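# Rotate the steel cup half a turn under the dial indicator

## Task

Rotate the steel cup sitting beneath the dial indicator by 180 degrees on its fixture, then release it so neither gripper is holding it.

## Robot and tools

Robot: two arms, left_arm and right_arm, each with six revolute joints and a parallel two-finger gripper. The names are labels only and do not tell you which side of a camera image an arm appears on. In the shared scene frame the origin sits on the table top midway between the arms, +z is up, +x points out across the table, and left_arm is mounted on the +y side. Arm roots: left_arm at (-0.008, +0.252, 0) m, quat_wxyz (+0.997, 0, 0, +0.072); right_arm at (+0.049, -0.304, 0) m, quat_wxyz (+0.999, 0, 0, -0.054).

Tool execute_actions, argument actions: a list holding one action, one wait, or nothing. An empty list commands nothing and just reports the state with pictures. An action is {"rows": [...], "steps": n}: n is 10 to 15 control steps of 1/30 s (default 15). Each row is one step; if there are fewer rows than steps the last row repeats. A wait is {"steps": n} with n up to 300, measured from the previous result and including your reply time. Optional pictures: true adds camera images to a non-empty call. A refused call moves nothing.

Each row is one flat list of 14 numbers covering both arms, always all 14 even if one arm stays still: left_arm waist, shoulder, elbow, wrist pitch, wrist yaw, wrist roll, opening, then the same seven for right_arm. The six joint values are absolute target angles in radians in each arm's own joint space (the same numbers Joint positions prints), not offsets. Nominal ranges: waist -2.618 to 3.054, shoulder 0.000 to 3.142, elbow 0.000 to 3.142, wrist pitch -1.571 to 1.571, wrist yaw -1.571 to 1.571, wrist roll -2.094 to 2.094. True ends may differ by up to 0.036 rad. A target more than 0.036 rad beyond a range end (and beyond the current angle) gets the call refused; a target past the true end is clipped there and a "joint sent to its limit" line may appear, possibly referring to an earlier action. Missing that line proves nothing. Opening is an absolute value from -1 (closed) to +1 (fully open, 0.094 m pad gap).

Motion limits: each step, a joint's target is held within a fixed distance of its measured angle (waist 0.202, shoulder 0.258, elbow 0.238, wrist pitch 0.573, wrist yaw and roll 0.522 rad), and an arm's targets are shrunk toward its current angles if they would move the gripper over 70 mm at once. Big moves therefore take several actions. Between calls the arms keep heading to the last row sent until they all nearly stop or a step is HELD; after that only a new action moves them further. Fingers keep closing or opening regardless.

Timing: a result is returned 10 steps before its action ends; those steps run while you think, and the next action begins after them. The simulation continues during your replies.

Results: the state line gives, per arm, end_effector_position (m) and end_effector_quat_wxyz in the scene frame. That point lies between the finger pads, about 1 cm short of the fingertips; fingers point along the gripper's +z and close along its y. Reported positions can be off, more so at long reach. Joint positions and Joint velocities list each arm's six joints (rad, rad/s) and the pad gap (m, m/s). grip_measured is the measured opening on the command scale, each gripper biased by up to about 1 mm. To hold something, command an opening below grip_measured: roughly 0.03 lower for a firm hold, less for a light one. Pad force tops out near 50 to 62 N, lower on thin parts (under about 2 mm), with a brief spike on contact. "joint command not followed" means a clearance check altered or stopped some joint targets; the rest of the row still ran. HELD flags steps where your row was partly or wholly not sent. MOTOR HOT appears from 75 °C; at 90 °C that arm halts for 10 s (OVER-TEMPERATURE FAULT), and at 100 °C its motors and gripper go limp and the arm drops. Holding loads heats motors, even while you think.

Tool zoom_image: camera (cam_head_left, cam_head_right, cam_high, cam_low, cam_left_wrist, cam_right_wrist) and region [x0, y0, x1, y1] in pixels of that camera's latest image, origin top-left, at most 504 by 504. Head, high and low images are 504x504; wrist images are 616x616 fisheye. Calibration (K, distortion, T_world_to_cam) is supplied per camera and may be slightly off; wrist camera poses follow the arm's joint readings.

Tool read_manual (section "licences") only returns licence text. Tool finished_scene takes scene, the number of the current scene, ends it irreversibly and reports success; the cup must be turned and released, and stay so. Replying without any tool call ends everything.

Avoid: knocking or placing anything off the table (failure), arms colliding or pressing on each other, dropping or letting parts slip, slamming, very hard pushes. Occasional outside tugs on held parts or pushes on loose objects can happen. Prefer smooth, economical motion.

Each tool is called after "Request:" in YAML: its name, and indented under it one key for each argument.

## Session

I'll start by looking at the scene.

Request:
execute_actions:
  actions: []

Scene clock: 0.00 s of 4800.00 s.
left_arm: end_effector_position=(+0.3848, +0.2616, +0.2839) grip_measured=+1.000 end_effector_quat_wxyz=(+0.189, -0.255, +0.883, -0.346) | right_arm: end_effector_position=(+0.3334, -0.1067, +0.1348) grip_measured=+1.000 end_effector_quat_wxyz=(+0.356, +0.433, +0.814, -0.150)
Joint positions: left_arm=[ 0.177  1.695  1.819 -1.257  0.708 -0.404  0.094] | right_arm=[ 1.071  1.994  1.627 -1.476  0.754  2.048  0.094]
Joint velocities: left_arm=[ 0.007 -0.002  0.002 -0.066 -0.007 -0.037  0.   ] | right_arm=[-0.002  0.002 -0.007 -0.037  0.022  0.081  0.   ]
Motor temperatures (°C, as the motors report them): left_arm=[29 30 27 27 30 30] | right_arm=[26 29 30 27 30 26]

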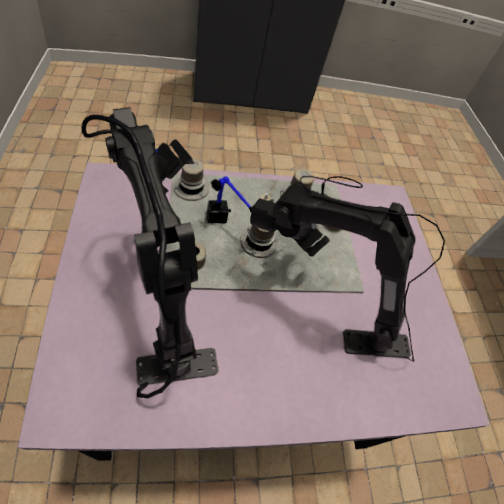

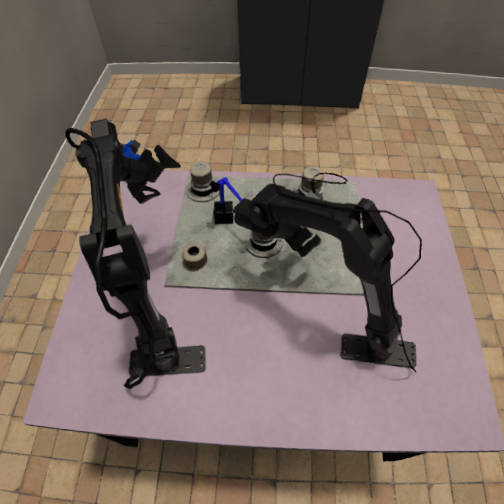

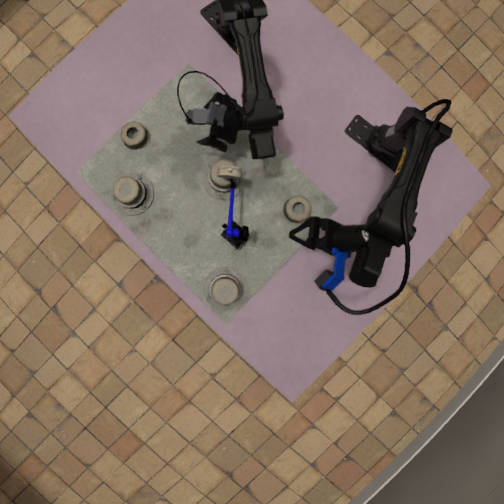

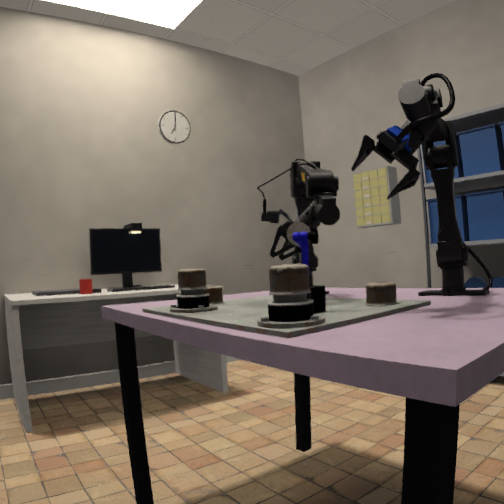

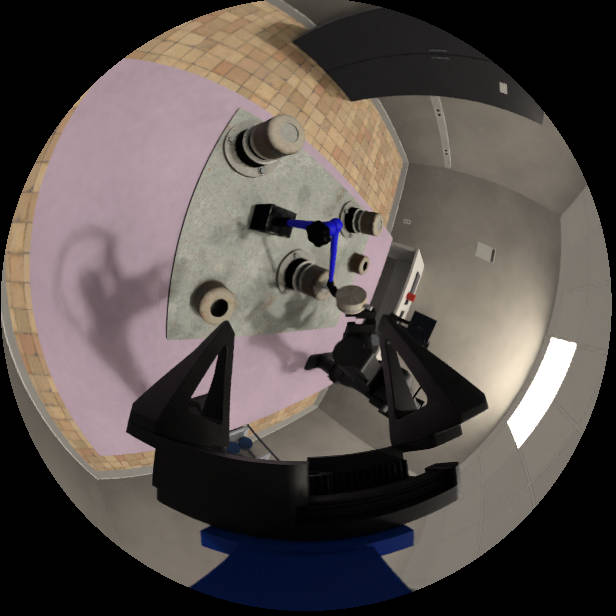

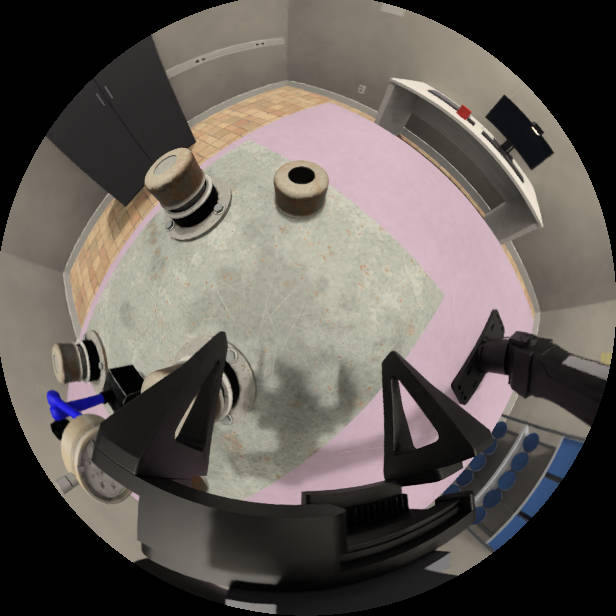

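Request:
zoom_image:
  camera: "cam_high"
  region: [80, 80, 340, 340]

Request:
zoom_image:
  camera: "cam_low"
  region: [140, 150, 420, 350]

Request:
zoom_image:
  camera: "cam_left_wrist"
  region: [220, 180, 420, 340]

Request:
zoom_image:
  camera: "cam_head_left"
  region: [160, 150, 360, 300]

Region (80, 80, 340, 340) of cam_high's 504x504 image, scaled by 1.938, with more detail than that image has.

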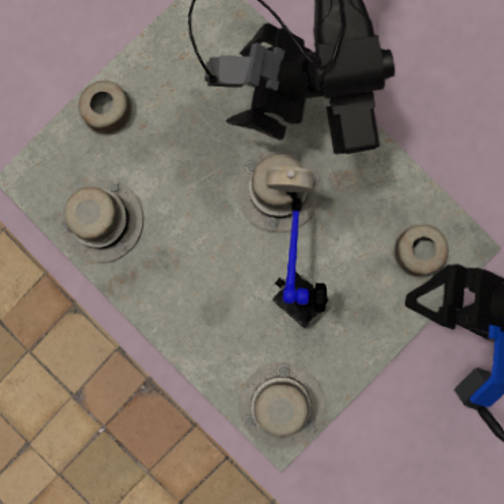

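Region (140, 150, 420, 350) of cam_low's 504x504 image, scaled by 1.800, with more detail than that image has; it fills the top 360 rows of this view, and the rest is white.

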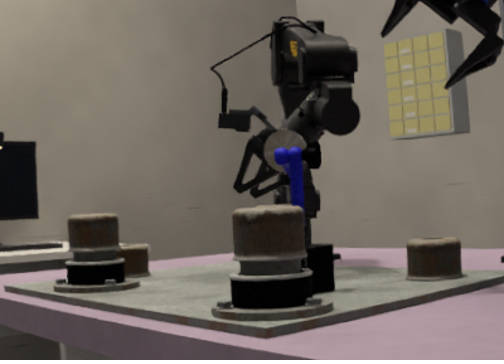

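Region (220, 180, 420, 340) of cam_left_wrist's 616x616 image, scaled by 2.520, with more detail than that image has; it fills the top 403 rows of this view, and the rest is white.

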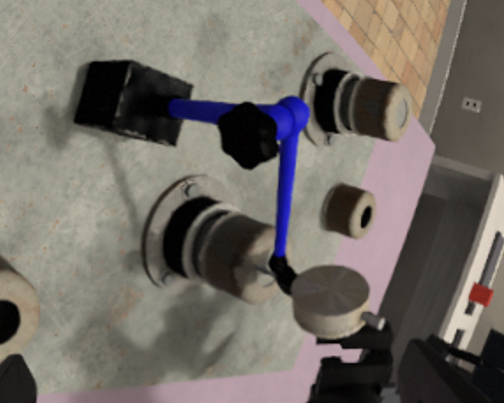

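Region (160, 150, 360, 300) of cam_head_left's 504x504 image, scaled by 2.520, with more detail than that image has; it fills the top 378 rows of this view, and the rest is white.

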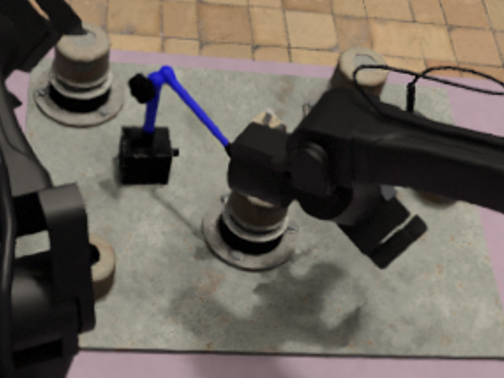

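Request:
zoom_image:
  camera: "cam_high"
  region: [190, 140, 270, 220]

Request:
zoom_image:
  camera: "cam_right_wrist"
  region: [30, 320, 270, 520]

Request:
zoom_image:
  camera: "cam_left_wrist"
  region: [270, 240, 390, 330]

Request:
zoom_image:
  camera: "cam_low"
  region: [250, 200, 350, 340]

Region (190, 140, 270, 220) of cam_high's 504x504 image, scaled by 6.300, with more detail than that image has.

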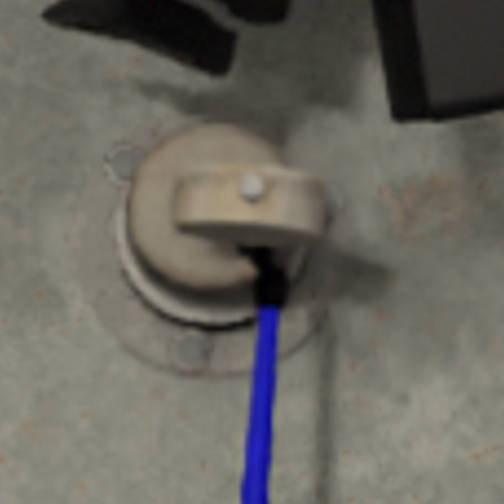

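Region (30, 320, 270, 520) of cam_right_wrist's 616x616 image, scaled by 2.100, with more detail than that image has.

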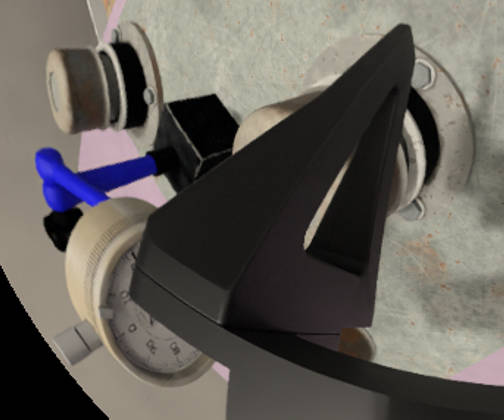

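Region (270, 240, 390, 330) of cam_left_wrist's 616x616 image, scaled by 4.200, with more detail than that image has; it fills the top 378 rows of this view, and the rest is white.

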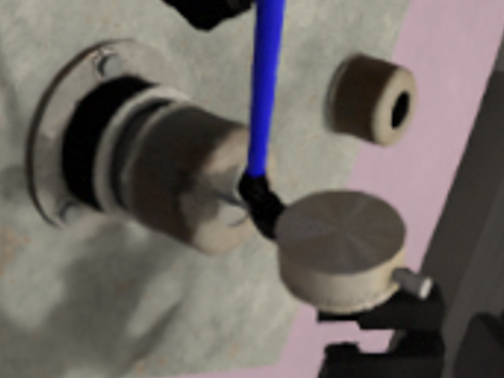

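Region (250, 200, 350, 340) of cam_low's 504x504 image, scaled by 3.600, with more detail than that image has; it fills the left 360 columns of this view, and the rest is white.

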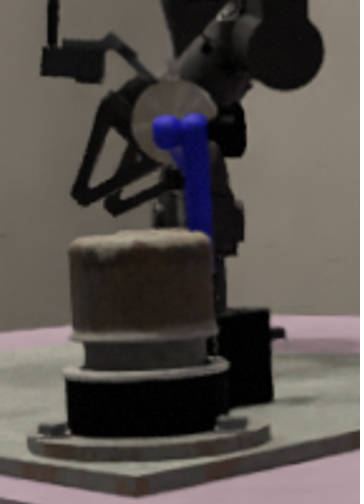

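Request:
zoom_image:
  camera: "cam_head_right"
  region: [160, 150, 380, 300]

Request:
zoom_image:
  camera: "cam_head_right"
  region: [110, 300, 430, 400]

Request:
zoom_image:
  camera: "cam_high"
  region: [170, 0, 470, 200]

Region (160, 150, 380, 300) of cam_head_right's 504x504 image, scaled by 2.291, with more detail than that image has; it fills the top 344 rows of this view, and the rest is white.

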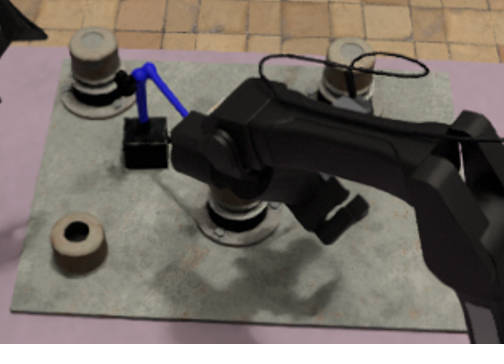

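Region (110, 300, 430, 400) of cam_head_right's 504x504 image, scaled by 1.575, with more detail than that image has; it fills the top 158 rows of this view, and the rest is white.

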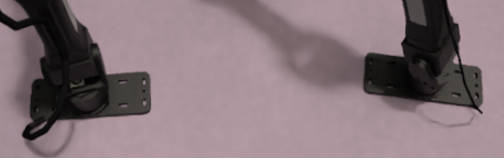

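Region (170, 0, 470, 200) of cam_high's 504x504 image, scaled by 1.680, with more detail than that image has.

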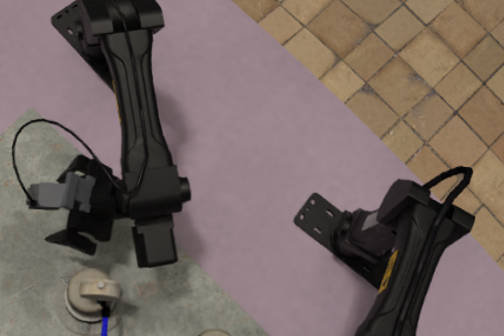

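Request:
execute_actions:
  actions:
    - {"rows": [[0.177,1.695,1.819,-1.257,0.708,-0.404,1,1.070,1.993,1.627,-1.475,0.754,2.047,1],[0.177,1.695,1.819,-1.257,0.708,-0.404,1,1.069,1.992,1.627,-1.473,0.754,2.044,1],[0.177,1.695,1.819,-1.257,0.708,-0.404,1,1.066,1.989,1.627,-1.470,0.754,2.038,1],[0.177,1.695,1.819,-1.257,0.708,-0.404,1,1.062,1.986,1.627,-1.466,0.753,2.030,1],[0.177,1.695,1.819,-1.257,0.708,-0.404,1,1.058,1.981,1.626,-1.460,0.753,2.020,1],[0.177,1.695,1.819,-1.257,0.708,-0.404,1,1.052,1.976,1.626,-1.453,0.753,2.008,1],[0.177,1.695,1.819,-1.257,0.708,-0.404,1,1.045,1.969,1.625,-1.444,0.752,1.994,1],[0.177,1.695,1.819,-1.257,0.708,-0.404,1,1.037,1.962,1.625,-1.434,0.751,1.977,1],[0.177,1.695,1.819,-1.257,0.708,-0.404,1,1.027,1.953,1.624,-1.423,0.751,1.959,1],[0.177,1.695,1.819,-1.257,0.708,-0.404,1,1.017,1.943,1.624,-1.411,0.750,1.938,1],[0.177,1.695,1.819,-1.257,0.708,-0.404,1,1.006,1.933,1.623,-1.397,0.749,1.915,1],[0.177,1.695,1.819,-1.257,0.708,-0.404,1,0.994,1.921,1.623,-1.383,0.748,1.889,1],[0.177,1.695,1.819,-1.257,0.708,-0.404,1,0.980,1.908,1.622,-1.366,0.747,1.862,1],[0.177,1.695,1.819,-1.257,0.708,-0.404,1,0.966,1.895,1.621,-1.349,0.746,1.832,1],[0.177,1.695,1.819,-1.257,0.708,-0.404,1,0.950,1.880,1.620,-1.330,0.745,1.800,1]], "steps": 15}

Request:
execute_actions:
  actions:
    - {"rows": [[0.177,1.695,1.819,-1.257,0.708,-0.404,1,0.935,1.871,1.617,-1.309,0.739,1.770,1],[0.177,1.695,1.819,-1.257,0.708,-0.404,1,0.919,1.861,1.615,-1.289,0.734,1.740,1],[0.177,1.695,1.819,-1.257,0.708,-0.404,1,0.904,1.852,1.612,-1.268,0.728,1.710,1],[0.177,1.695,1.819,-1.257,0.708,-0.404,1,0.889,1.843,1.609,-1.247,0.722,1.680,1],[0.177,1.695,1.819,-1.257,0.708,-0.404,1,0.873,1.833,1.607,-1.227,0.717,1.650,1],[0.177,1.695,1.819,-1.257,0.708,-0.404,1,0.858,1.824,1.604,-1.206,0.711,1.620,1],[0.177,1.695,1.819,-1.257,0.708,-0.404,1,0.843,1.815,1.601,-1.185,0.705,1.590,1],[0.177,1.695,1.819,-1.257,0.708,-0.404,1,0.827,1.805,1.599,-1.165,0.700,1.560,1],[0.177,1.695,1.819,-1.257,0.708,-0.404,1,0.812,1.796,1.596,-1.144,0.694,1.530,1],[0.177,1.695,1.819,-1.257,0.708,-0.404,1,0.797,1.787,1.593,-1.123,0.688,1.500,1],[0.177,1.695,1.819,-1.257,0.708,-0.404,1,0.781,1.777,1.591,-1.103,0.683,1.470,1],[0.177,1.695,1.819,-1.257,0.708,-0.404,1,0.766,1.768,1.588,-1.082,0.677,1.440,1],[0.177,1.695,1.819,-1.257,0.708,-0.404,1,0.751,1.759,1.585,-1.061,0.671,1.410,1],[0.177,1.695,1.819,-1.257,0.708,-0.404,1,0.735,1.749,1.583,-1.041,0.666,1.380,1],[0.177,1.695,1.819,-1.257,0.708,-0.404,1,0.720,1.740,1.580,-1.020,0.660,1.350,1]], "steps": 15}

Request:
execute_actions:
  actions:
    - {"rows": [[0.177,1.695,1.819,-1.257,0.708,-0.404,1,0.705,1.737,1.571,-0.989,0.633,1.313,1],[0.177,1.695,1.819,-1.257,0.708,-0.404,1,0.691,1.735,1.563,-0.957,0.605,1.277,1],[0.177,1.695,1.819,-1.257,0.708,-0.404,1,0.676,1.732,1.554,-0.926,0.578,1.240,1],[0.177,1.695,1.819,-1.257,0.708,-0.404,1,0.661,1.729,1.545,-0.895,0.551,1.203,1],[0.177,1.695,1.819,-1.257,0.708,-0.404,1,0.647,1.727,1.537,-0.863,0.523,1.167,1],[0.177,1.695,1.819,-1.257,0.708,-0.404,1,0.632,1.724,1.528,-0.832,0.496,1.130,1],[0.177,1.695,1.819,-1.257,0.708,-0.404,1,0.617,1.721,1.519,-0.801,0.469,1.093,1],[0.177,1.695,1.819,-1.257,0.708,-0.404,1,0.603,1.719,1.511,-0.769,0.441,1.057,1],[0.177,1.695,1.819,-1.257,0.708,-0.404,1,0.588,1.716,1.502,-0.738,0.414,1.020,1],[0.177,1.695,1.819,-1.257,0.708,-0.404,1,0.573,1.713,1.493,-0.707,0.387,0.983,1],[0.177,1.695,1.819,-1.257,0.708,-0.404,1,0.559,1.711,1.485,-0.675,0.359,0.947,1],[0.177,1.695,1.819,-1.257,0.708,-0.404,1,0.544,1.708,1.476,-0.644,0.332,0.910,1],[0.177,1.695,1.819,-1.257,0.708,-0.404,1,0.529,1.705,1.467,-0.613,0.305,0.873,1],[0.177,1.695,1.819,-1.257,0.708,-0.404,1,0.515,1.703,1.459,-0.581,0.277,0.837,1],[0.177,1.695,1.819,-1.257,0.708,-0.404,1,0.500,1.700,1.450,-0.550,0.250,0.800,1]], "steps": 15}

Request:
execute_actions:
  actions:
    - {"rows": [[0.177,1.695,1.819,-1.257,0.708,-0.404,1,0.491,1.7,1.44,-0.525,0.207,0.763,1],[0.177,1.695,1.819,-1.257,0.708,-0.404,1,0.483,1.7,1.43,-0.501,0.163,0.727,1],[0.177,1.695,1.819,-1.257,0.708,-0.404,1,0.474,1.7,1.42,-0.476,0.120,0.690,1],[0.177,1.695,1.819,-1.257,0.708,-0.404,1,0.465,1.7,1.41,-0.451,0.077,0.653,1],[0.177,1.695,1.819,-1.257,0.708,-0.404,1,0.457,1.7,1.40,-0.427,0.033,0.617,1],[0.177,1.695,1.819,-1.257,0.708,-0.404,1,0.448,1.7,1.39,-0.402,-0.010,0.580,1],[0.177,1.695,1.819,-1.257,0.708,-0.404,1,0.439,1.7,1.38,-0.377,-0.053,0.543,1],[0.177,1.695,1.819,-1.257,0.708,-0.404,1,0.431,1.7,1.37,-0.353,-0.097,0.507,1],[0.177,1.695,1.819,-1.257,0.708,-0.404,1,0.422,1.7,1.36,-0.328,-0.140,0.470,1],[0.177,1.695,1.819,-1.257,0.708,-0.404,1,0.413,1.7,1.35,-0.303,-0.183,0.433,1],[0.177,1.695,1.819,-1.257,0.708,-0.404,1,0.405,1.7,1.34,-0.279,-0.227,0.397,1],[0.177,1.695,1.819,-1.257,0.708,-0.404,1,0.396,1.7,1.33,-0.254,-0.270,0.360,1],[0.177,1.695,1.819,-1.257,0.708,-0.404,1,0.387,1.7,1.32,-0.229,-0.313,0.323,1],[0.177,1.695,1.819,-1.257,0.708,-0.404,1,0.379,1.7,1.31,-0.205,-0.357,0.287,1],[0.177,1.695,1.819,-1.257,0.708,-0.404,1,0.370,1.7,1.30,-0.180,-0.400,0.250,1]], "steps": 15}

Request:
execute_actions:
  actions:
    - {"rows": [[0.177,1.695,1.819,-1.257,0.708,-0.404,1,0.367,1.701,1.293,-0.167,-0.44,0.219,1],[0.177,1.695,1.819,-1.257,0.708,-0.404,1,0.364,1.701,1.285,-0.155,-0.48,0.187,1],[0.177,1.695,1.819,-1.257,0.708,-0.404,1,0.362,1.702,1.278,-0.142,-0.52,0.156,1],[0.177,1.695,1.819,-1.257,0.708,-0.404,1,0.359,1.703,1.271,-0.129,-0.56,0.125,1],[0.177,1.695,1.819,-1.257,0.708,-0.404,1,0.356,1.703,1.263,-0.117,-0.60,0.093,1],[0.177,1.695,1.819,-1.257,0.708,-0.404,1,0.353,1.704,1.256,-0.104,-0.64,0.062,1],[0.177,1.695,1.819,-1.257,0.708,-0.404,1,0.350,1.705,1.249,-0.091,-0.68,0.031,1],[0.177,1.695,1.819,-1.257,0.708,-0.404,1,0.348,1.705,1.241,-0.079,-0.72,-0.001,1],[0.177,1.695,1.819,-1.257,0.708,-0.404,1,0.345,1.706,1.234,-0.066,-0.76,-0.032,1],[0.177,1.695,1.819,-1.257,0.708,-0.404,1,0.342,1.707,1.227,-0.053,-0.80,-0.063,1],[0.177,1.695,1.819,-1.257,0.708,-0.404,1,0.339,1.707,1.219,-0.041,-0.84,-0.095,1],[0.177,1.695,1.819,-1.257,0.708,-0.404,1,0.336,1.708,1.212,-0.028,-0.88,-0.126,1],[0.177,1.695,1.819,-1.257,0.708,-0.404,1,0.334,1.709,1.205,-0.015,-0.92,-0.157,1],[0.177,1.695,1.819,-1.257,0.708,-0.404,1,0.331,1.709,1.197,-0.003,-0.96,-0.189,1],[0.177,1.695,1.819,-1.257,0.708,-0.404,1,0.328,1.710,1.190,0.010,-1.00,-0.220,1]], "steps": 15}

Request:
execute_actions:
  actions:
    - {"rows": [[0.177,1.695,1.819,-1.257,0.708,-0.404,1,0.328,1.716,1.183,0.023,-1.02,-0.237,1],[0.177,1.695,1.819,-1.257,0.708,-0.404,1,0.328,1.722,1.175,0.037,-1.04,-0.253,1],[0.177,1.695,1.819,-1.257,0.708,-0.404,1,0.328,1.728,1.168,0.050,-1.06,-0.270,1],[0.177,1.695,1.819,-1.257,0.708,-0.404,1,0.328,1.734,1.161,0.063,-1.08,-0.287,1],[0.177,1.695,1.819,-1.257,0.708,-0.404,1,0.328,1.740,1.153,0.077,-1.10,-0.303,1],[0.177,1.695,1.819,-1.257,0.708,-0.404,1,0.328,1.746,1.146,0.090,-1.12,-0.320,1],[0.177,1.695,1.819,-1.257,0.708,-0.404,1,0.328,1.752,1.139,0.103,-1.14,-0.337,1],[0.177,1.695,1.819,-1.257,0.708,-0.404,1,0.328,1.758,1.131,0.117,-1.16,-0.353,1],[0.177,1.695,1.819,-1.257,0.708,-0.404,1,0.328,1.764,1.124,0.130,-1.18,-0.370,1],[0.177,1.695,1.819,-1.257,0.708,-0.404,1,0.328,1.770,1.117,0.143,-1.20,-0.387,1],[0.177,1.695,1.819,-1.257,0.708,-0.404,1,0.328,1.776,1.109,0.157,-1.22,-0.403,1],[0.177,1.695,1.819,-1.257,0.708,-0.404,1,0.328,1.782,1.102,0.170,-1.24,-0.420,1],[0.177,1.695,1.819,-1.257,0.708,-0.404,1,0.328,1.788,1.095,0.183,-1.26,-0.437,1],[0.177,1.695,1.819,-1.257,0.708,-0.404,1,0.328,1.794,1.087,0.197,-1.28,-0.453,1],[0.177,1.695,1.819,-1.257,0.708,-0.404,1,0.328,1.800,1.080,0.210,-1.30,-0.470,1]], "steps": 15}

Request:
execute_actions:
  actions:
    - {"rows": [[0.177,1.695,1.819,-1.257,0.708,-0.404,1,0.328,1.81,1.068,0.232,-1.301,-0.472,1],[0.177,1.695,1.819,-1.257,0.708,-0.404,1,0.328,1.82,1.057,0.253,-1.303,-0.474,1],[0.177,1.695,1.819,-1.257,0.708,-0.404,1,0.328,1.83,1.045,0.275,-1.304,-0.476,1],[0.177,1.695,1.819,-1.257,0.708,-0.404,1,0.328,1.84,1.033,0.297,-1.305,-0.478,1],[0.177,1.695,1.819,-1.257,0.708,-0.404,1,0.328,1.85,1.022,0.318,-1.307,-0.480,1],[0.177,1.695,1.819,-1.257,0.708,-0.404,1,0.328,1.86,1.010,0.340,-1.308,-0.482,1],[0.177,1.695,1.819,-1.257,0.708,-0.404,1,0.328,1.87,0.998,0.362,-1.309,-0.484,1],[0.177,1.695,1.819,-1.257,0.708,-0.404,1,0.328,1.88,0.987,0.383,-1.311,-0.485,1],[0.177,1.695,1.819,-1.257,0.708,-0.404,1,0.328,1.89,0.975,0.405,-1.312,-0.487,1],[0.177,1.695,1.819,-1.257,0.708,-0.404,1,0.328,1.90,0.963,0.427,-1.313,-0.489,1],[0.177,1.695,1.819,-1.257,0.708,-0.404,1,0.328,1.91,0.952,0.448,-1.315,-0.491,1],[0.177,1.695,1.819,-1.257,0.708,-0.404,1,0.328,1.92,0.940,0.470,-1.316,-0.493,1],[0.177,1.695,1.819,-1.257,0.708,-0.404,1,0.328,1.93,0.928,0.492,-1.317,-0.495,1],[0.177,1.695,1.819,-1.257,0.708,-0.404,1,0.328,1.94,0.917,0.513,-1.319,-0.497,1],[0.177,1.695,1.819,-1.257,0.708,-0.404,1,0.328,1.95,0.905,0.535,-1.320,-0.499,1]], "steps": 15}

Request:
execute_actions:
  actions:
    - {"rows": [[0.177,1.695,1.819,-1.257,0.708,-0.404,1,0.328,1.958,0.896,0.551,-1.320,-0.499,1],[0.177,1.695,1.819,-1.257,0.708,-0.404,1,0.328,1.964,0.888,0.566,-1.320,-0.499,1],[0.177,1.695,1.819,-1.257,0.708,-0.404,1,0.328,1.970,0.882,0.578,-1.320,-0.499,1],[0.177,1.695,1.819,-1.257,0.708,-0.404,1,0.328,1.976,0.876,0.589,-1.320,-0.499,1],[0.177,1.695,1.819,-1.257,0.708,-0.404,1,0.328,1.980,0.871,0.599,-1.320,-0.499,1],[0.177,1.695,1.819,-1.257,0.708,-0.404,1,0.328,1.984,0.866,0.606,-1.320,-0.499,1],[0.177,1.695,1.819,-1.257,0.708,-0.404,1,0.328,1.986,0.863,0.612,-1.320,-0.499,1],[0.177,1.695,1.819,-1.257,0.708,-0.404,1,0.328,1.988,0.861,0.617,-1.320,-0.499,1],[0.177,1.695,1.819,-1.257,0.708,-0.404,1,0.328,1.990,0.859,0.619,-1.320,-0.499,1],[0.177,1.695,1.819,-1.257,0.708,-0.404,1,0.328,1.990,0.859,0.620,-1.320,-0.499,1]], "steps": 10}

Request:
execute_actions:
  actions:
    - {"steps": 25}
  pictures: true

Scene clock: 45.83 s of 4800.00 s.
left_arm: end_effector_position=(+0.3848, +0.2616, +0.2839) grip_measured=+1.000 end_effector_quat_wxyz=(+0.189, -0.255, +0.883, -0.346) | right_arm: end_effector_position=(+0.3328, -0.1064, +0.1342) grip_measured=+1.000 end_effector_quat_wxyz=(+0.353, +0.431, +0.816, -0.151)
Joint positions: left_arm=[ 0.177  1.695  1.819 -1.257  0.708 -0.404  0.094] | right_arm=[ 1.071  1.994  1.627 -1.476  0.749  2.042  0.094]
Joint velocities: left_arm=[-0.002  0.002  0.017  0.022  0.037 -0.051  0.   ] | right_arm=[ 0.002  0.002  0.022  0.007  0.051 -0.11   0.   ]
Motor temperatures (°C, as the motors report them): left_arm=[29 34 31 29 30 30] | right_arm=[26 36 33 27 31 26]
Steps of this call (steps 1 to 90: nothing new was sent; then 42.67 s passed at rest; steps 91 to 95: the first 5 steps of this action). Readings (joint positions):
91: left_arm=[0.177 1.695 1.819 -1.257 0.708 -0.404] | right_arm=[1.071 1.994 1.627 -1.476 0.754 2.048]
92: left_arm=[0.177 1.695 1.819 -1.257 0.708 -0.404] | right_arm=[1.071 1.994 1.627 -1.476 0.752 2.048]
94: left_arm=[0.177 1.695 1.819 -1.257 0.708 -0.404] | right_arm=[1.071 1.994 1.627 -1.476 0.750 2.046]
95: the state above

Scene clock: 46.33 s of 4800.00 s.
left_arm: end_effector_position=(+0.3848, +0.2616, +0.2839) grip_measured=+1.000 end_effector_quat_wxyz=(+0.189, -0.255, +0.883, -0.346) | right_arm: end_effector_position=(+0.3784, -0.1328, +0.1660) grip_measured=+1.000 end_effector_quat_wxyz=(+0.342, +0.439, +0.825, -0.095)
Joint positions: left_arm=[ 0.177  1.695  1.819 -1.257  0.708 -0.404  0.094] | right_arm=[ 0.908  1.872  1.627 -1.315  0.726  1.773  0.094]
Joint velocities: left_arm=[ 0.002  0.002  0.012  0.037 -0.037  0.037  0.   ] | right_arm=[-0.442 -0.33   0.007  0.505 -0.154 -0.74   0.   ]
Motor temperatures (°C, as the motors report them): left_arm=[29 34 31 29 30 30] | right_arm=[26 36 33 27 31 26]
Steps of this call (steps 1 to 10: the last 10 steps of your previous action; steps 11 to 15: the first 5 steps of this action). Readings (joint positions):
11: left_arm=[0.177 1.695 1.819 -1.257 0.708 -0.404] | right_arm=[0.973 1.927 1.627 -1.382 0.736 1.879]
12: left_arm=[0.177 1.695 1.819 -1.257 0.708 -0.404] | right_arm=[0.957 1.912 1.627 -1.366 0.734 1.854]
14: left_arm=[0.177 1.695 1.819 -1.257 0.708 -0.404] | right_arm=[0.924 1.884 1.627 -1.332 0.730 1.800]
15: the state above

Scene clock: 46.83 s of 4800.00 s.
left_arm: end_effector_position=(+0.3848, +0.2616, +0.2839) grip_measured=+1.000 end_effector_quat_wxyz=(+0.189, -0.255, +0.883, -0.346) | right_arm: end_effector_position=(+0.4419, -0.1703, +0.1922) grip_measured=+1.000 end_effector_quat_wxyz=(+0.347, +0.396, +0.850, -0.019)
Joint positions: left_arm=[ 0.177  1.695  1.819 -1.257  0.708 -0.404  0.094] | right_arm=[ 0.68   1.752  1.567 -0.989  0.604  1.317  0.094]
Joint velocities: left_arm=[ 0.002 -0.012  0.002 -0.022  0.037  0.007  0.   ] | right_arm=[-0.408 -0.125 -0.217  0.755 -0.579 -0.916  0.   ]
Motor temperatures (°C, as the motors report them): left_arm=[29 34 31 29 30 30] | right_arm=[26 36 33 27 31 26]
Steps of this call (steps 1 to 10: the last 10 steps of your previous action; steps 11 to 15: the first 5 steps of this action). Readings (joint positions):
11: left_arm=[0.177 1.695 1.819 -1.257 0.708 -0.404] | right_arm=[0.740 1.779 1.591 -1.094 0.667 1.450]
12: left_arm=[0.177 1.695 1.819 -1.257 0.708 -0.404] | right_arm=[0.725 1.771 1.587 -1.070 0.656 1.418]
14: left_arm=[0.177 1.695 1.819 -1.257 0.708 -0.404] | right_arm=[0.694 1.757 1.574 -1.017 0.624 1.352]
15: the state above

Scene clock: 47.33 s of 4800.00 s.
left_arm: end_effector_position=(+0.3848, +0.2616, +0.2839) grip_measured=+1.000 end_effector_quat_wxyz=(+0.189, -0.255, +0.883, -0.346) | right_arm: end_effector_position=(+0.5034, -0.1644, +0.1777) grip_measured=+1.000 end_effector_quat_wxyz=(+0.342, +0.223, +0.906, +0.112)
Joint positions: left_arm=[ 0.177  1.695  1.819 -1.257  0.708 -0.404  0.094] | right_arm=[ 0.476  1.732  1.427 -0.552  0.194  0.778  0.094]
Joint velocities: left_arm=[-0.002 -0.002 -0.007  0.022  0.007 -0.066  0.   ] | right_arm=[-0.237 -0.076 -0.261  0.857 -1.121 -1.018  0.   ]
Motor temperatures (°C, as the motors report them): left_arm=[29 34 31 29 30 30] | right_arm=[26 36 33 27 31 26]
Steps of this call (steps 1 to 10: the last 10 steps of your previous action; steps 11 to 15: the first 5 steps of this action). Readings (joint positions):
11: left_arm=[0.177 1.695 1.819 -1.257 0.708 -0.404] | right_arm=[0.521 1.743 1.464 -0.662 0.330 0.923]
12: left_arm=[0.177 1.695 1.819 -1.257 0.708 -0.404] | right_arm=[0.507 1.740 1.454 -0.634 0.299 0.887]
14: left_arm=[0.177 1.695 1.819 -1.257 0.708 -0.404] | right_arm=[0.485 1.734 1.436 -0.579 0.231 0.814]
15: the state above

Scene clock: 47.83 s of 4800.00 s.
left_arm: end_effector_position=(+0.3848, +0.2616, +0.2839) grip_measured=+1.000 end_effector_quat_wxyz=(+0.189, -0.255, +0.883, -0.346) | right_arm: end_effector_position=(+0.5083, -0.1065, +0.1886) grip_measured=+1.000 end_effector_quat_wxyz=(+0.378, -0.101, +0.874, +0.287)
Joint positions: left_arm=[ 0.177  1.695  1.819 -1.257  0.708 -0.404  0.094] | right_arm=[ 0.367  1.728  1.286 -0.202 -0.417  0.24   0.094]
Joint velocities: left_arm=[ 0.017 -0.002  0.002  0.037  0.022 -0.051  0.   ] | right_arm=[-0.066  0.002 -0.193  0.52  -1.121 -1.004  0.   ]
Motor temperatures (°C, as the motors report them): left_arm=[29 34 31 29 30 30] | right_arm=[26 36 33 27 31 26]
Steps of this call (steps 1 to 10: the last 10 steps of your previous action; steps 11 to 15: the first 5 steps of this action). Readings (joint positions):
11: left_arm=[0.177 1.695 1.819 -1.257 0.708 -0.404] | right_arm=[0.388 1.728 1.317 -0.276 -0.256 0.376]
12: left_arm=[0.177 1.695 1.819 -1.257 0.708 -0.404] | right_arm=[0.380 1.728 1.308 -0.256 -0.297 0.341]
14: left_arm=[0.177 1.695 1.819 -1.257 0.708 -0.404] | right_arm=[0.370 1.728 1.293 -0.219 -0.377 0.273]
15: the state above

Scene clock: 48.33 s of 4800.00 s.
left_arm: end_effector_position=(+0.3848, +0.2616, +0.2839) grip_measured=+1.000 end_effector_quat_wxyz=(+0.189, -0.255, +0.883, -0.346) | right_arm: end_effector_position=(+0.4506, -0.0574, +0.2143) grip_measured=+1.000 end_effector_quat_wxyz=(+0.430, -0.391, +0.701, +0.412)
Joint positions: left_arm=[ 0.177  1.695  1.819 -1.257  0.708 -0.404  0.094] | right_arm=[ 0.338  1.728  1.177  0.01  -0.974 -0.207  0.094]
Joint velocities: left_arm=[-0.007 -0.007  0.022  0.081  0.007  0.051  0.   ] | right_arm=[-0.002  0.007 -0.222  0.374 -0.769 -0.593  0.   ]
Motor temperatures (°C, as the motors report them): left_arm=[29 34 31 29 30 30] | right_arm=[26 36 33 27 31 26]
Steps of this call (steps 1 to 10: the last 10 steps of your previous action; steps 11 to 15: the first 5 steps of this action). Readings (joint positions):
11: left_arm=[0.177 1.695 1.819 -1.257 0.708 -0.404] | right_arm=[0.343 1.728 1.206 -0.045 -0.855 -0.110]
12: left_arm=[0.177 1.695 1.819 -1.257 0.708 -0.404] | right_arm=[0.340 1.728 1.199 -0.031 -0.889 -0.137]
14: left_arm=[0.177 1.695 1.819 -1.257 0.708 -0.404] | right_arm=[0.339 1.728 1.184 -0.004 -0.947 -0.185]
15: the state above

Scene clock: 48.83 s of 4800.00 s.
left_arm: end_effector_position=(+0.3848, +0.2616, +0.2839) grip_measured=+1.000 end_effector_quat_wxyz=(+0.189, -0.255, +0.883, -0.346) | right_arm: end_effector_position=(+0.4095, -0.0442, +0.1880) grip_measured=+1.000 end_effector_quat_wxyz=(-0.457, +0.510, -0.562, -0.463)
Joint positions: left_arm=[ 0.177  1.695  1.819 -1.257  0.708 -0.404  0.094] | right_arm=[ 0.338  1.812  1.055  0.235 -1.26  -0.446  0.094]
Joint velocities: left_arm=[ 0.012 -0.022  0.012 -0.037 -0.007 -0.051  0.   ] | right_arm=[ 0.007  0.281 -0.32   0.564 -0.198 -0.227  0.   ]
Motor temperatures (°C, as the motors report them): left_arm=[29 34 31 29 30 30] | right_arm=[26 36 33 27 31 26]
Steps of this call (steps 1 to 10: the last 10 steps of your previous action; steps 11 to 15: the first 5 steps of this action). Readings (joint positions):
11: left_arm=[0.177 1.695 1.819 -1.257 0.708 -0.404] | right_arm=[0.338 1.776 1.098 0.165 -1.216 -0.408]
12: left_arm=[0.177 1.695 1.819 -1.257 0.708 -0.404] | right_arm=[0.338 1.784 1.088 0.181 -1.231 -0.420]
14: left_arm=[0.177 1.695 1.819 -1.257 0.708 -0.404] | right_arm=[0.338 1.802 1.066 0.217 -1.252 -0.438]
15: the state above

Scene clock: 49.17 s of 4800.00 s.
left_arm: end_effector_position=(+0.3848, +0.2616, +0.2839) grip_measured=+1.000 end_effector_quat_wxyz=(+0.189, -0.255, +0.883, -0.346) | right_arm: end_effector_position=(+0.3964, -0.0454, +0.1357) grip_measured=+1.000 end_effector_quat_wxyz=(-0.456, +0.520, -0.547, -0.471)
Joint positions: left_arm=[ 0.177  1.695  1.819 -1.257  0.708 -0.404  0.094] | right_arm=[ 0.338  1.916  0.936  0.438 -1.294 -0.483  0.094]
Joint velocities: left_arm=[ 0.007 -0.002  0.017 -0.007  0.022  0.022  0.   ] | right_arm=[-0.017  0.271 -0.325  0.549 -0.051 -0.081  0.   ]
Motor temperatures (°C, as the motors report them): left_arm=[29 34 31 29 30 30] | right_arm=[26 36 33 27 31 26]
Kept back: the last 10 steps of this action.
Steps of this call (steps 1 to 10: the last 10 steps of your previous action). Readings (joint positions):
1: left_arm=[0.177 1.695 1.819 -1.257 0.708 -0.404] | right_arm=[0.338 1.822 1.043 0.255 -1.266 -0.452]
2: left_arm=[0.177 1.695 1.819 -1.257 0.708 -0.404] | right_arm=[0.338 1.833 1.031 0.274 -1.272 -0.457]
4: left_arm=[0.177 1.695 1.819 -1.257 0.708 -0.404] | right_arm=[0.338 1.854 1.007 0.314 -1.280 -0.466]
8: left_arm=[0.177 1.695 1.819 -1.257 0.708 -0.404] | right_arm=[0.338 1.896 0.960 0.396 -1.290 -0.478]
10: the state above

Scene clock: 50.00 s of 4800.00 s.
left_arm: end_effector_position=(+0.3848, +0.2616, +0.2839) grip_measured=+1.000 end_effector_quat_wxyz=(+0.189, -0.255, +0.883, -0.346) | right_arm: end_effector_position=(+0.3900, -0.0464, +0.1152) grip_measured=+1.000 end_effector_quat_wxyz=(-0.474, +0.534, -0.527, -0.461)
Joint positions: left_arm=[ 0.177  1.695  1.819 -1.257  0.708 -0.404  0.094] | right_arm=[ 0.338  1.972  0.871  0.613 -1.304 -0.494  0.094]
Joint velocities: left_arm=[ 0.002 -0.002  0.002  0.007  0.037  0.022  0.   ] | right_arm=[-0.012 -0.017 -0.012 -0.007 -0.007 -0.037  0.   ]
Motor temperatures (°C, as the motors report them): left_arm=[29 34 31 29 30 30] | right_arm=[26 36 33 28 31 26]
Kept back: nothing.
Steps of this call (steps 1 to 10: the last 10 steps of your previous action; steps 11 to 25: the robot went on to your last target). Readings (joint positions):
1: left_arm=[0.177 1.695 1.819 -1.257 0.708 -0.404] | right_arm=[0.338 1.925 0.925 0.458 -1.296 -0.485]
2: left_arm=[0.177 1.695 1.819 -1.257 0.708 -0.404] | right_arm=[0.338 1.935 0.915 0.477 -1.297 -0.487]
4: left_arm=[0.177 1.695 1.819 -1.257 0.708 -0.404] | right_arm=[0.338 1.950 0.897 0.510 -1.299 -0.490]
8: left_arm=[0.177 1.695 1.819 -1.257 0.708 -0.404] | right_arm=[0.338 1.969 0.876 0.560 -1.301 -0.492]
25: the state above
camera_calibration (this result's frames):
cam_right_wrist: T_world_to_cam=[[0.980014, 0.00496468, 0.198865, -0.399419], [0.139875, -0.728019, -0.671135, 0.0157796], [0.141446, 0.685539, -0.714164, 0.149428], [0, 0, 0, 1]] pos_world=[0.368093, -0.088968, 0.196737]

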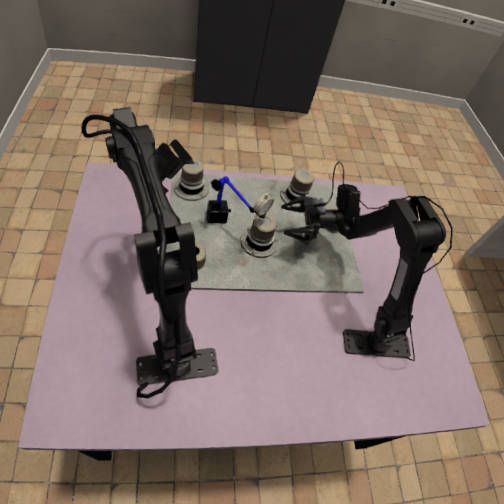

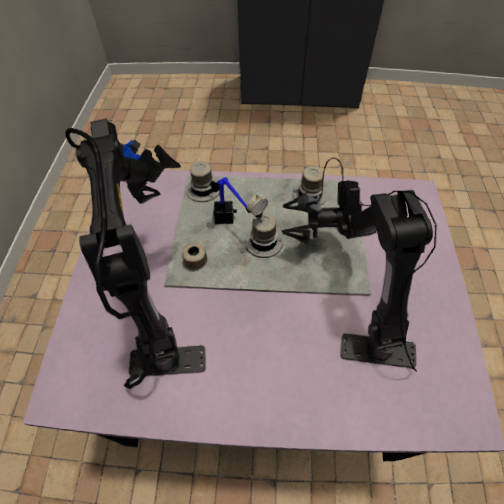

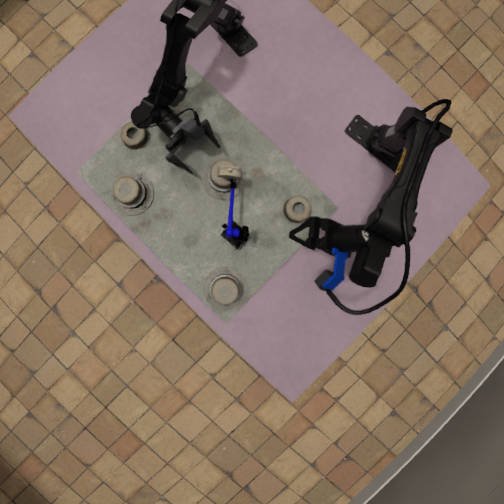

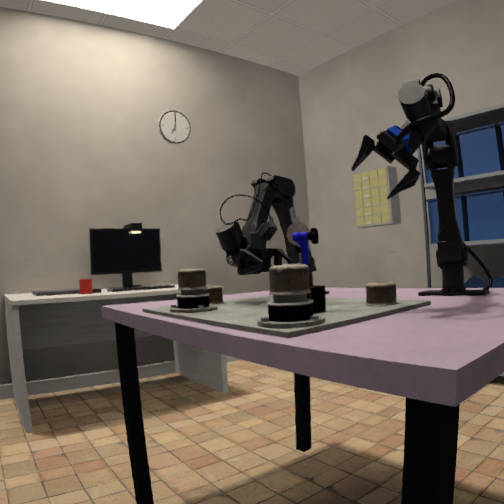

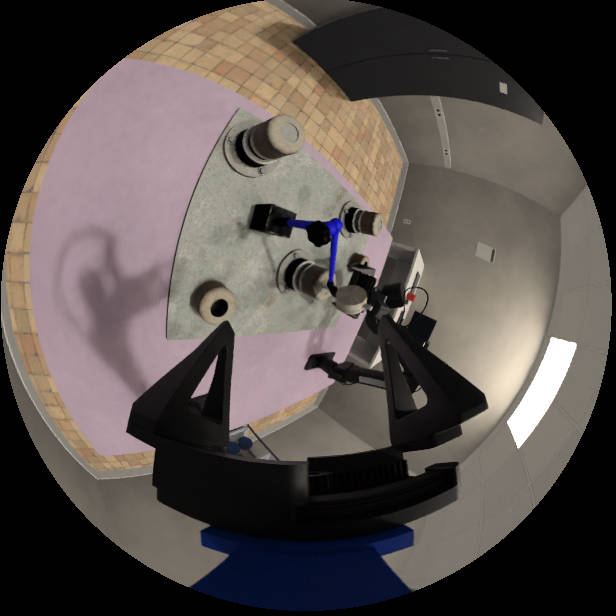

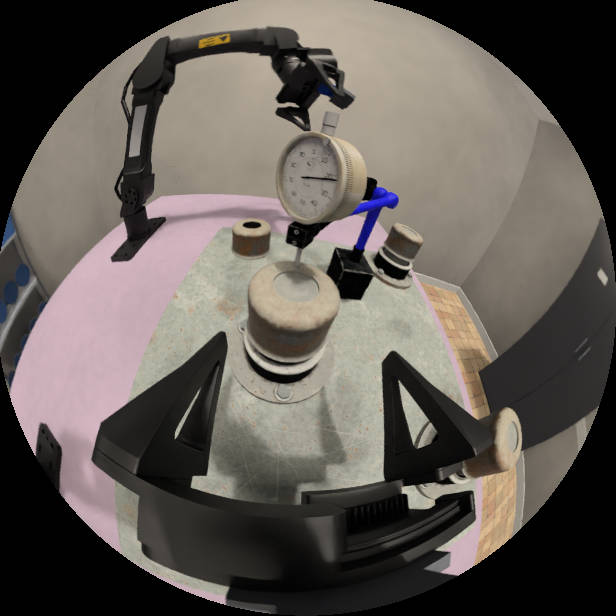

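Request:
zoom_image:
  camera: "cam_right_wrist"
  region: [180, 200, 420, 440]

Request:
zoom_image:
  camera: "cam_high"
  region: [110, 80, 270, 240]

Request:
zoom_image:
  camera: "cam_head_right"
  region: [220, 160, 380, 280]

Request:
zoom_image:
  camera: "cam_low"
  region: [170, 170, 340, 320]

Region (180, 200, 420, 440) of cam_right_wrist's 616x616 image, scaled by 2.100, with more detail than that image has.

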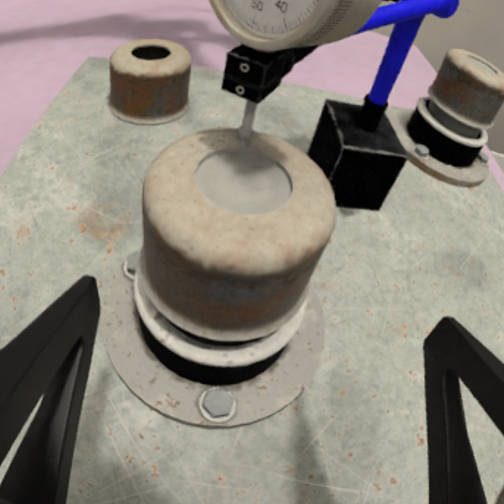

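Region (110, 80, 270, 240) of cam_high's 504x504 image, scaled by 3.150, with more detail than that image has.

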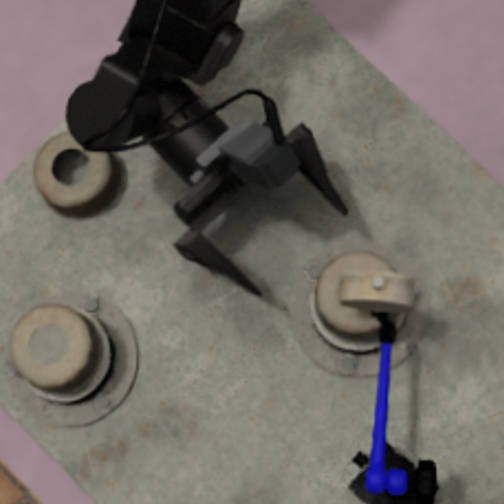

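Region (220, 160, 380, 280) of cam_head_right's 504x504 image, scaled by 3.150, with more detail than that image has; it fills the top 378 rows of this view, and the rest is white.

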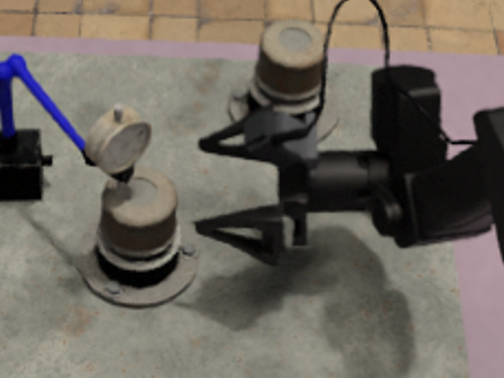

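Region (170, 170, 340, 320) of cam_low's 504x504 image, scaled by 2.965, with more detail than that image has; it fills the top 445 rows of this view, and the rest is white.

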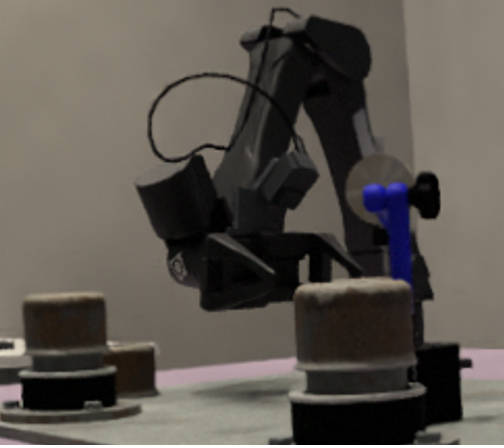

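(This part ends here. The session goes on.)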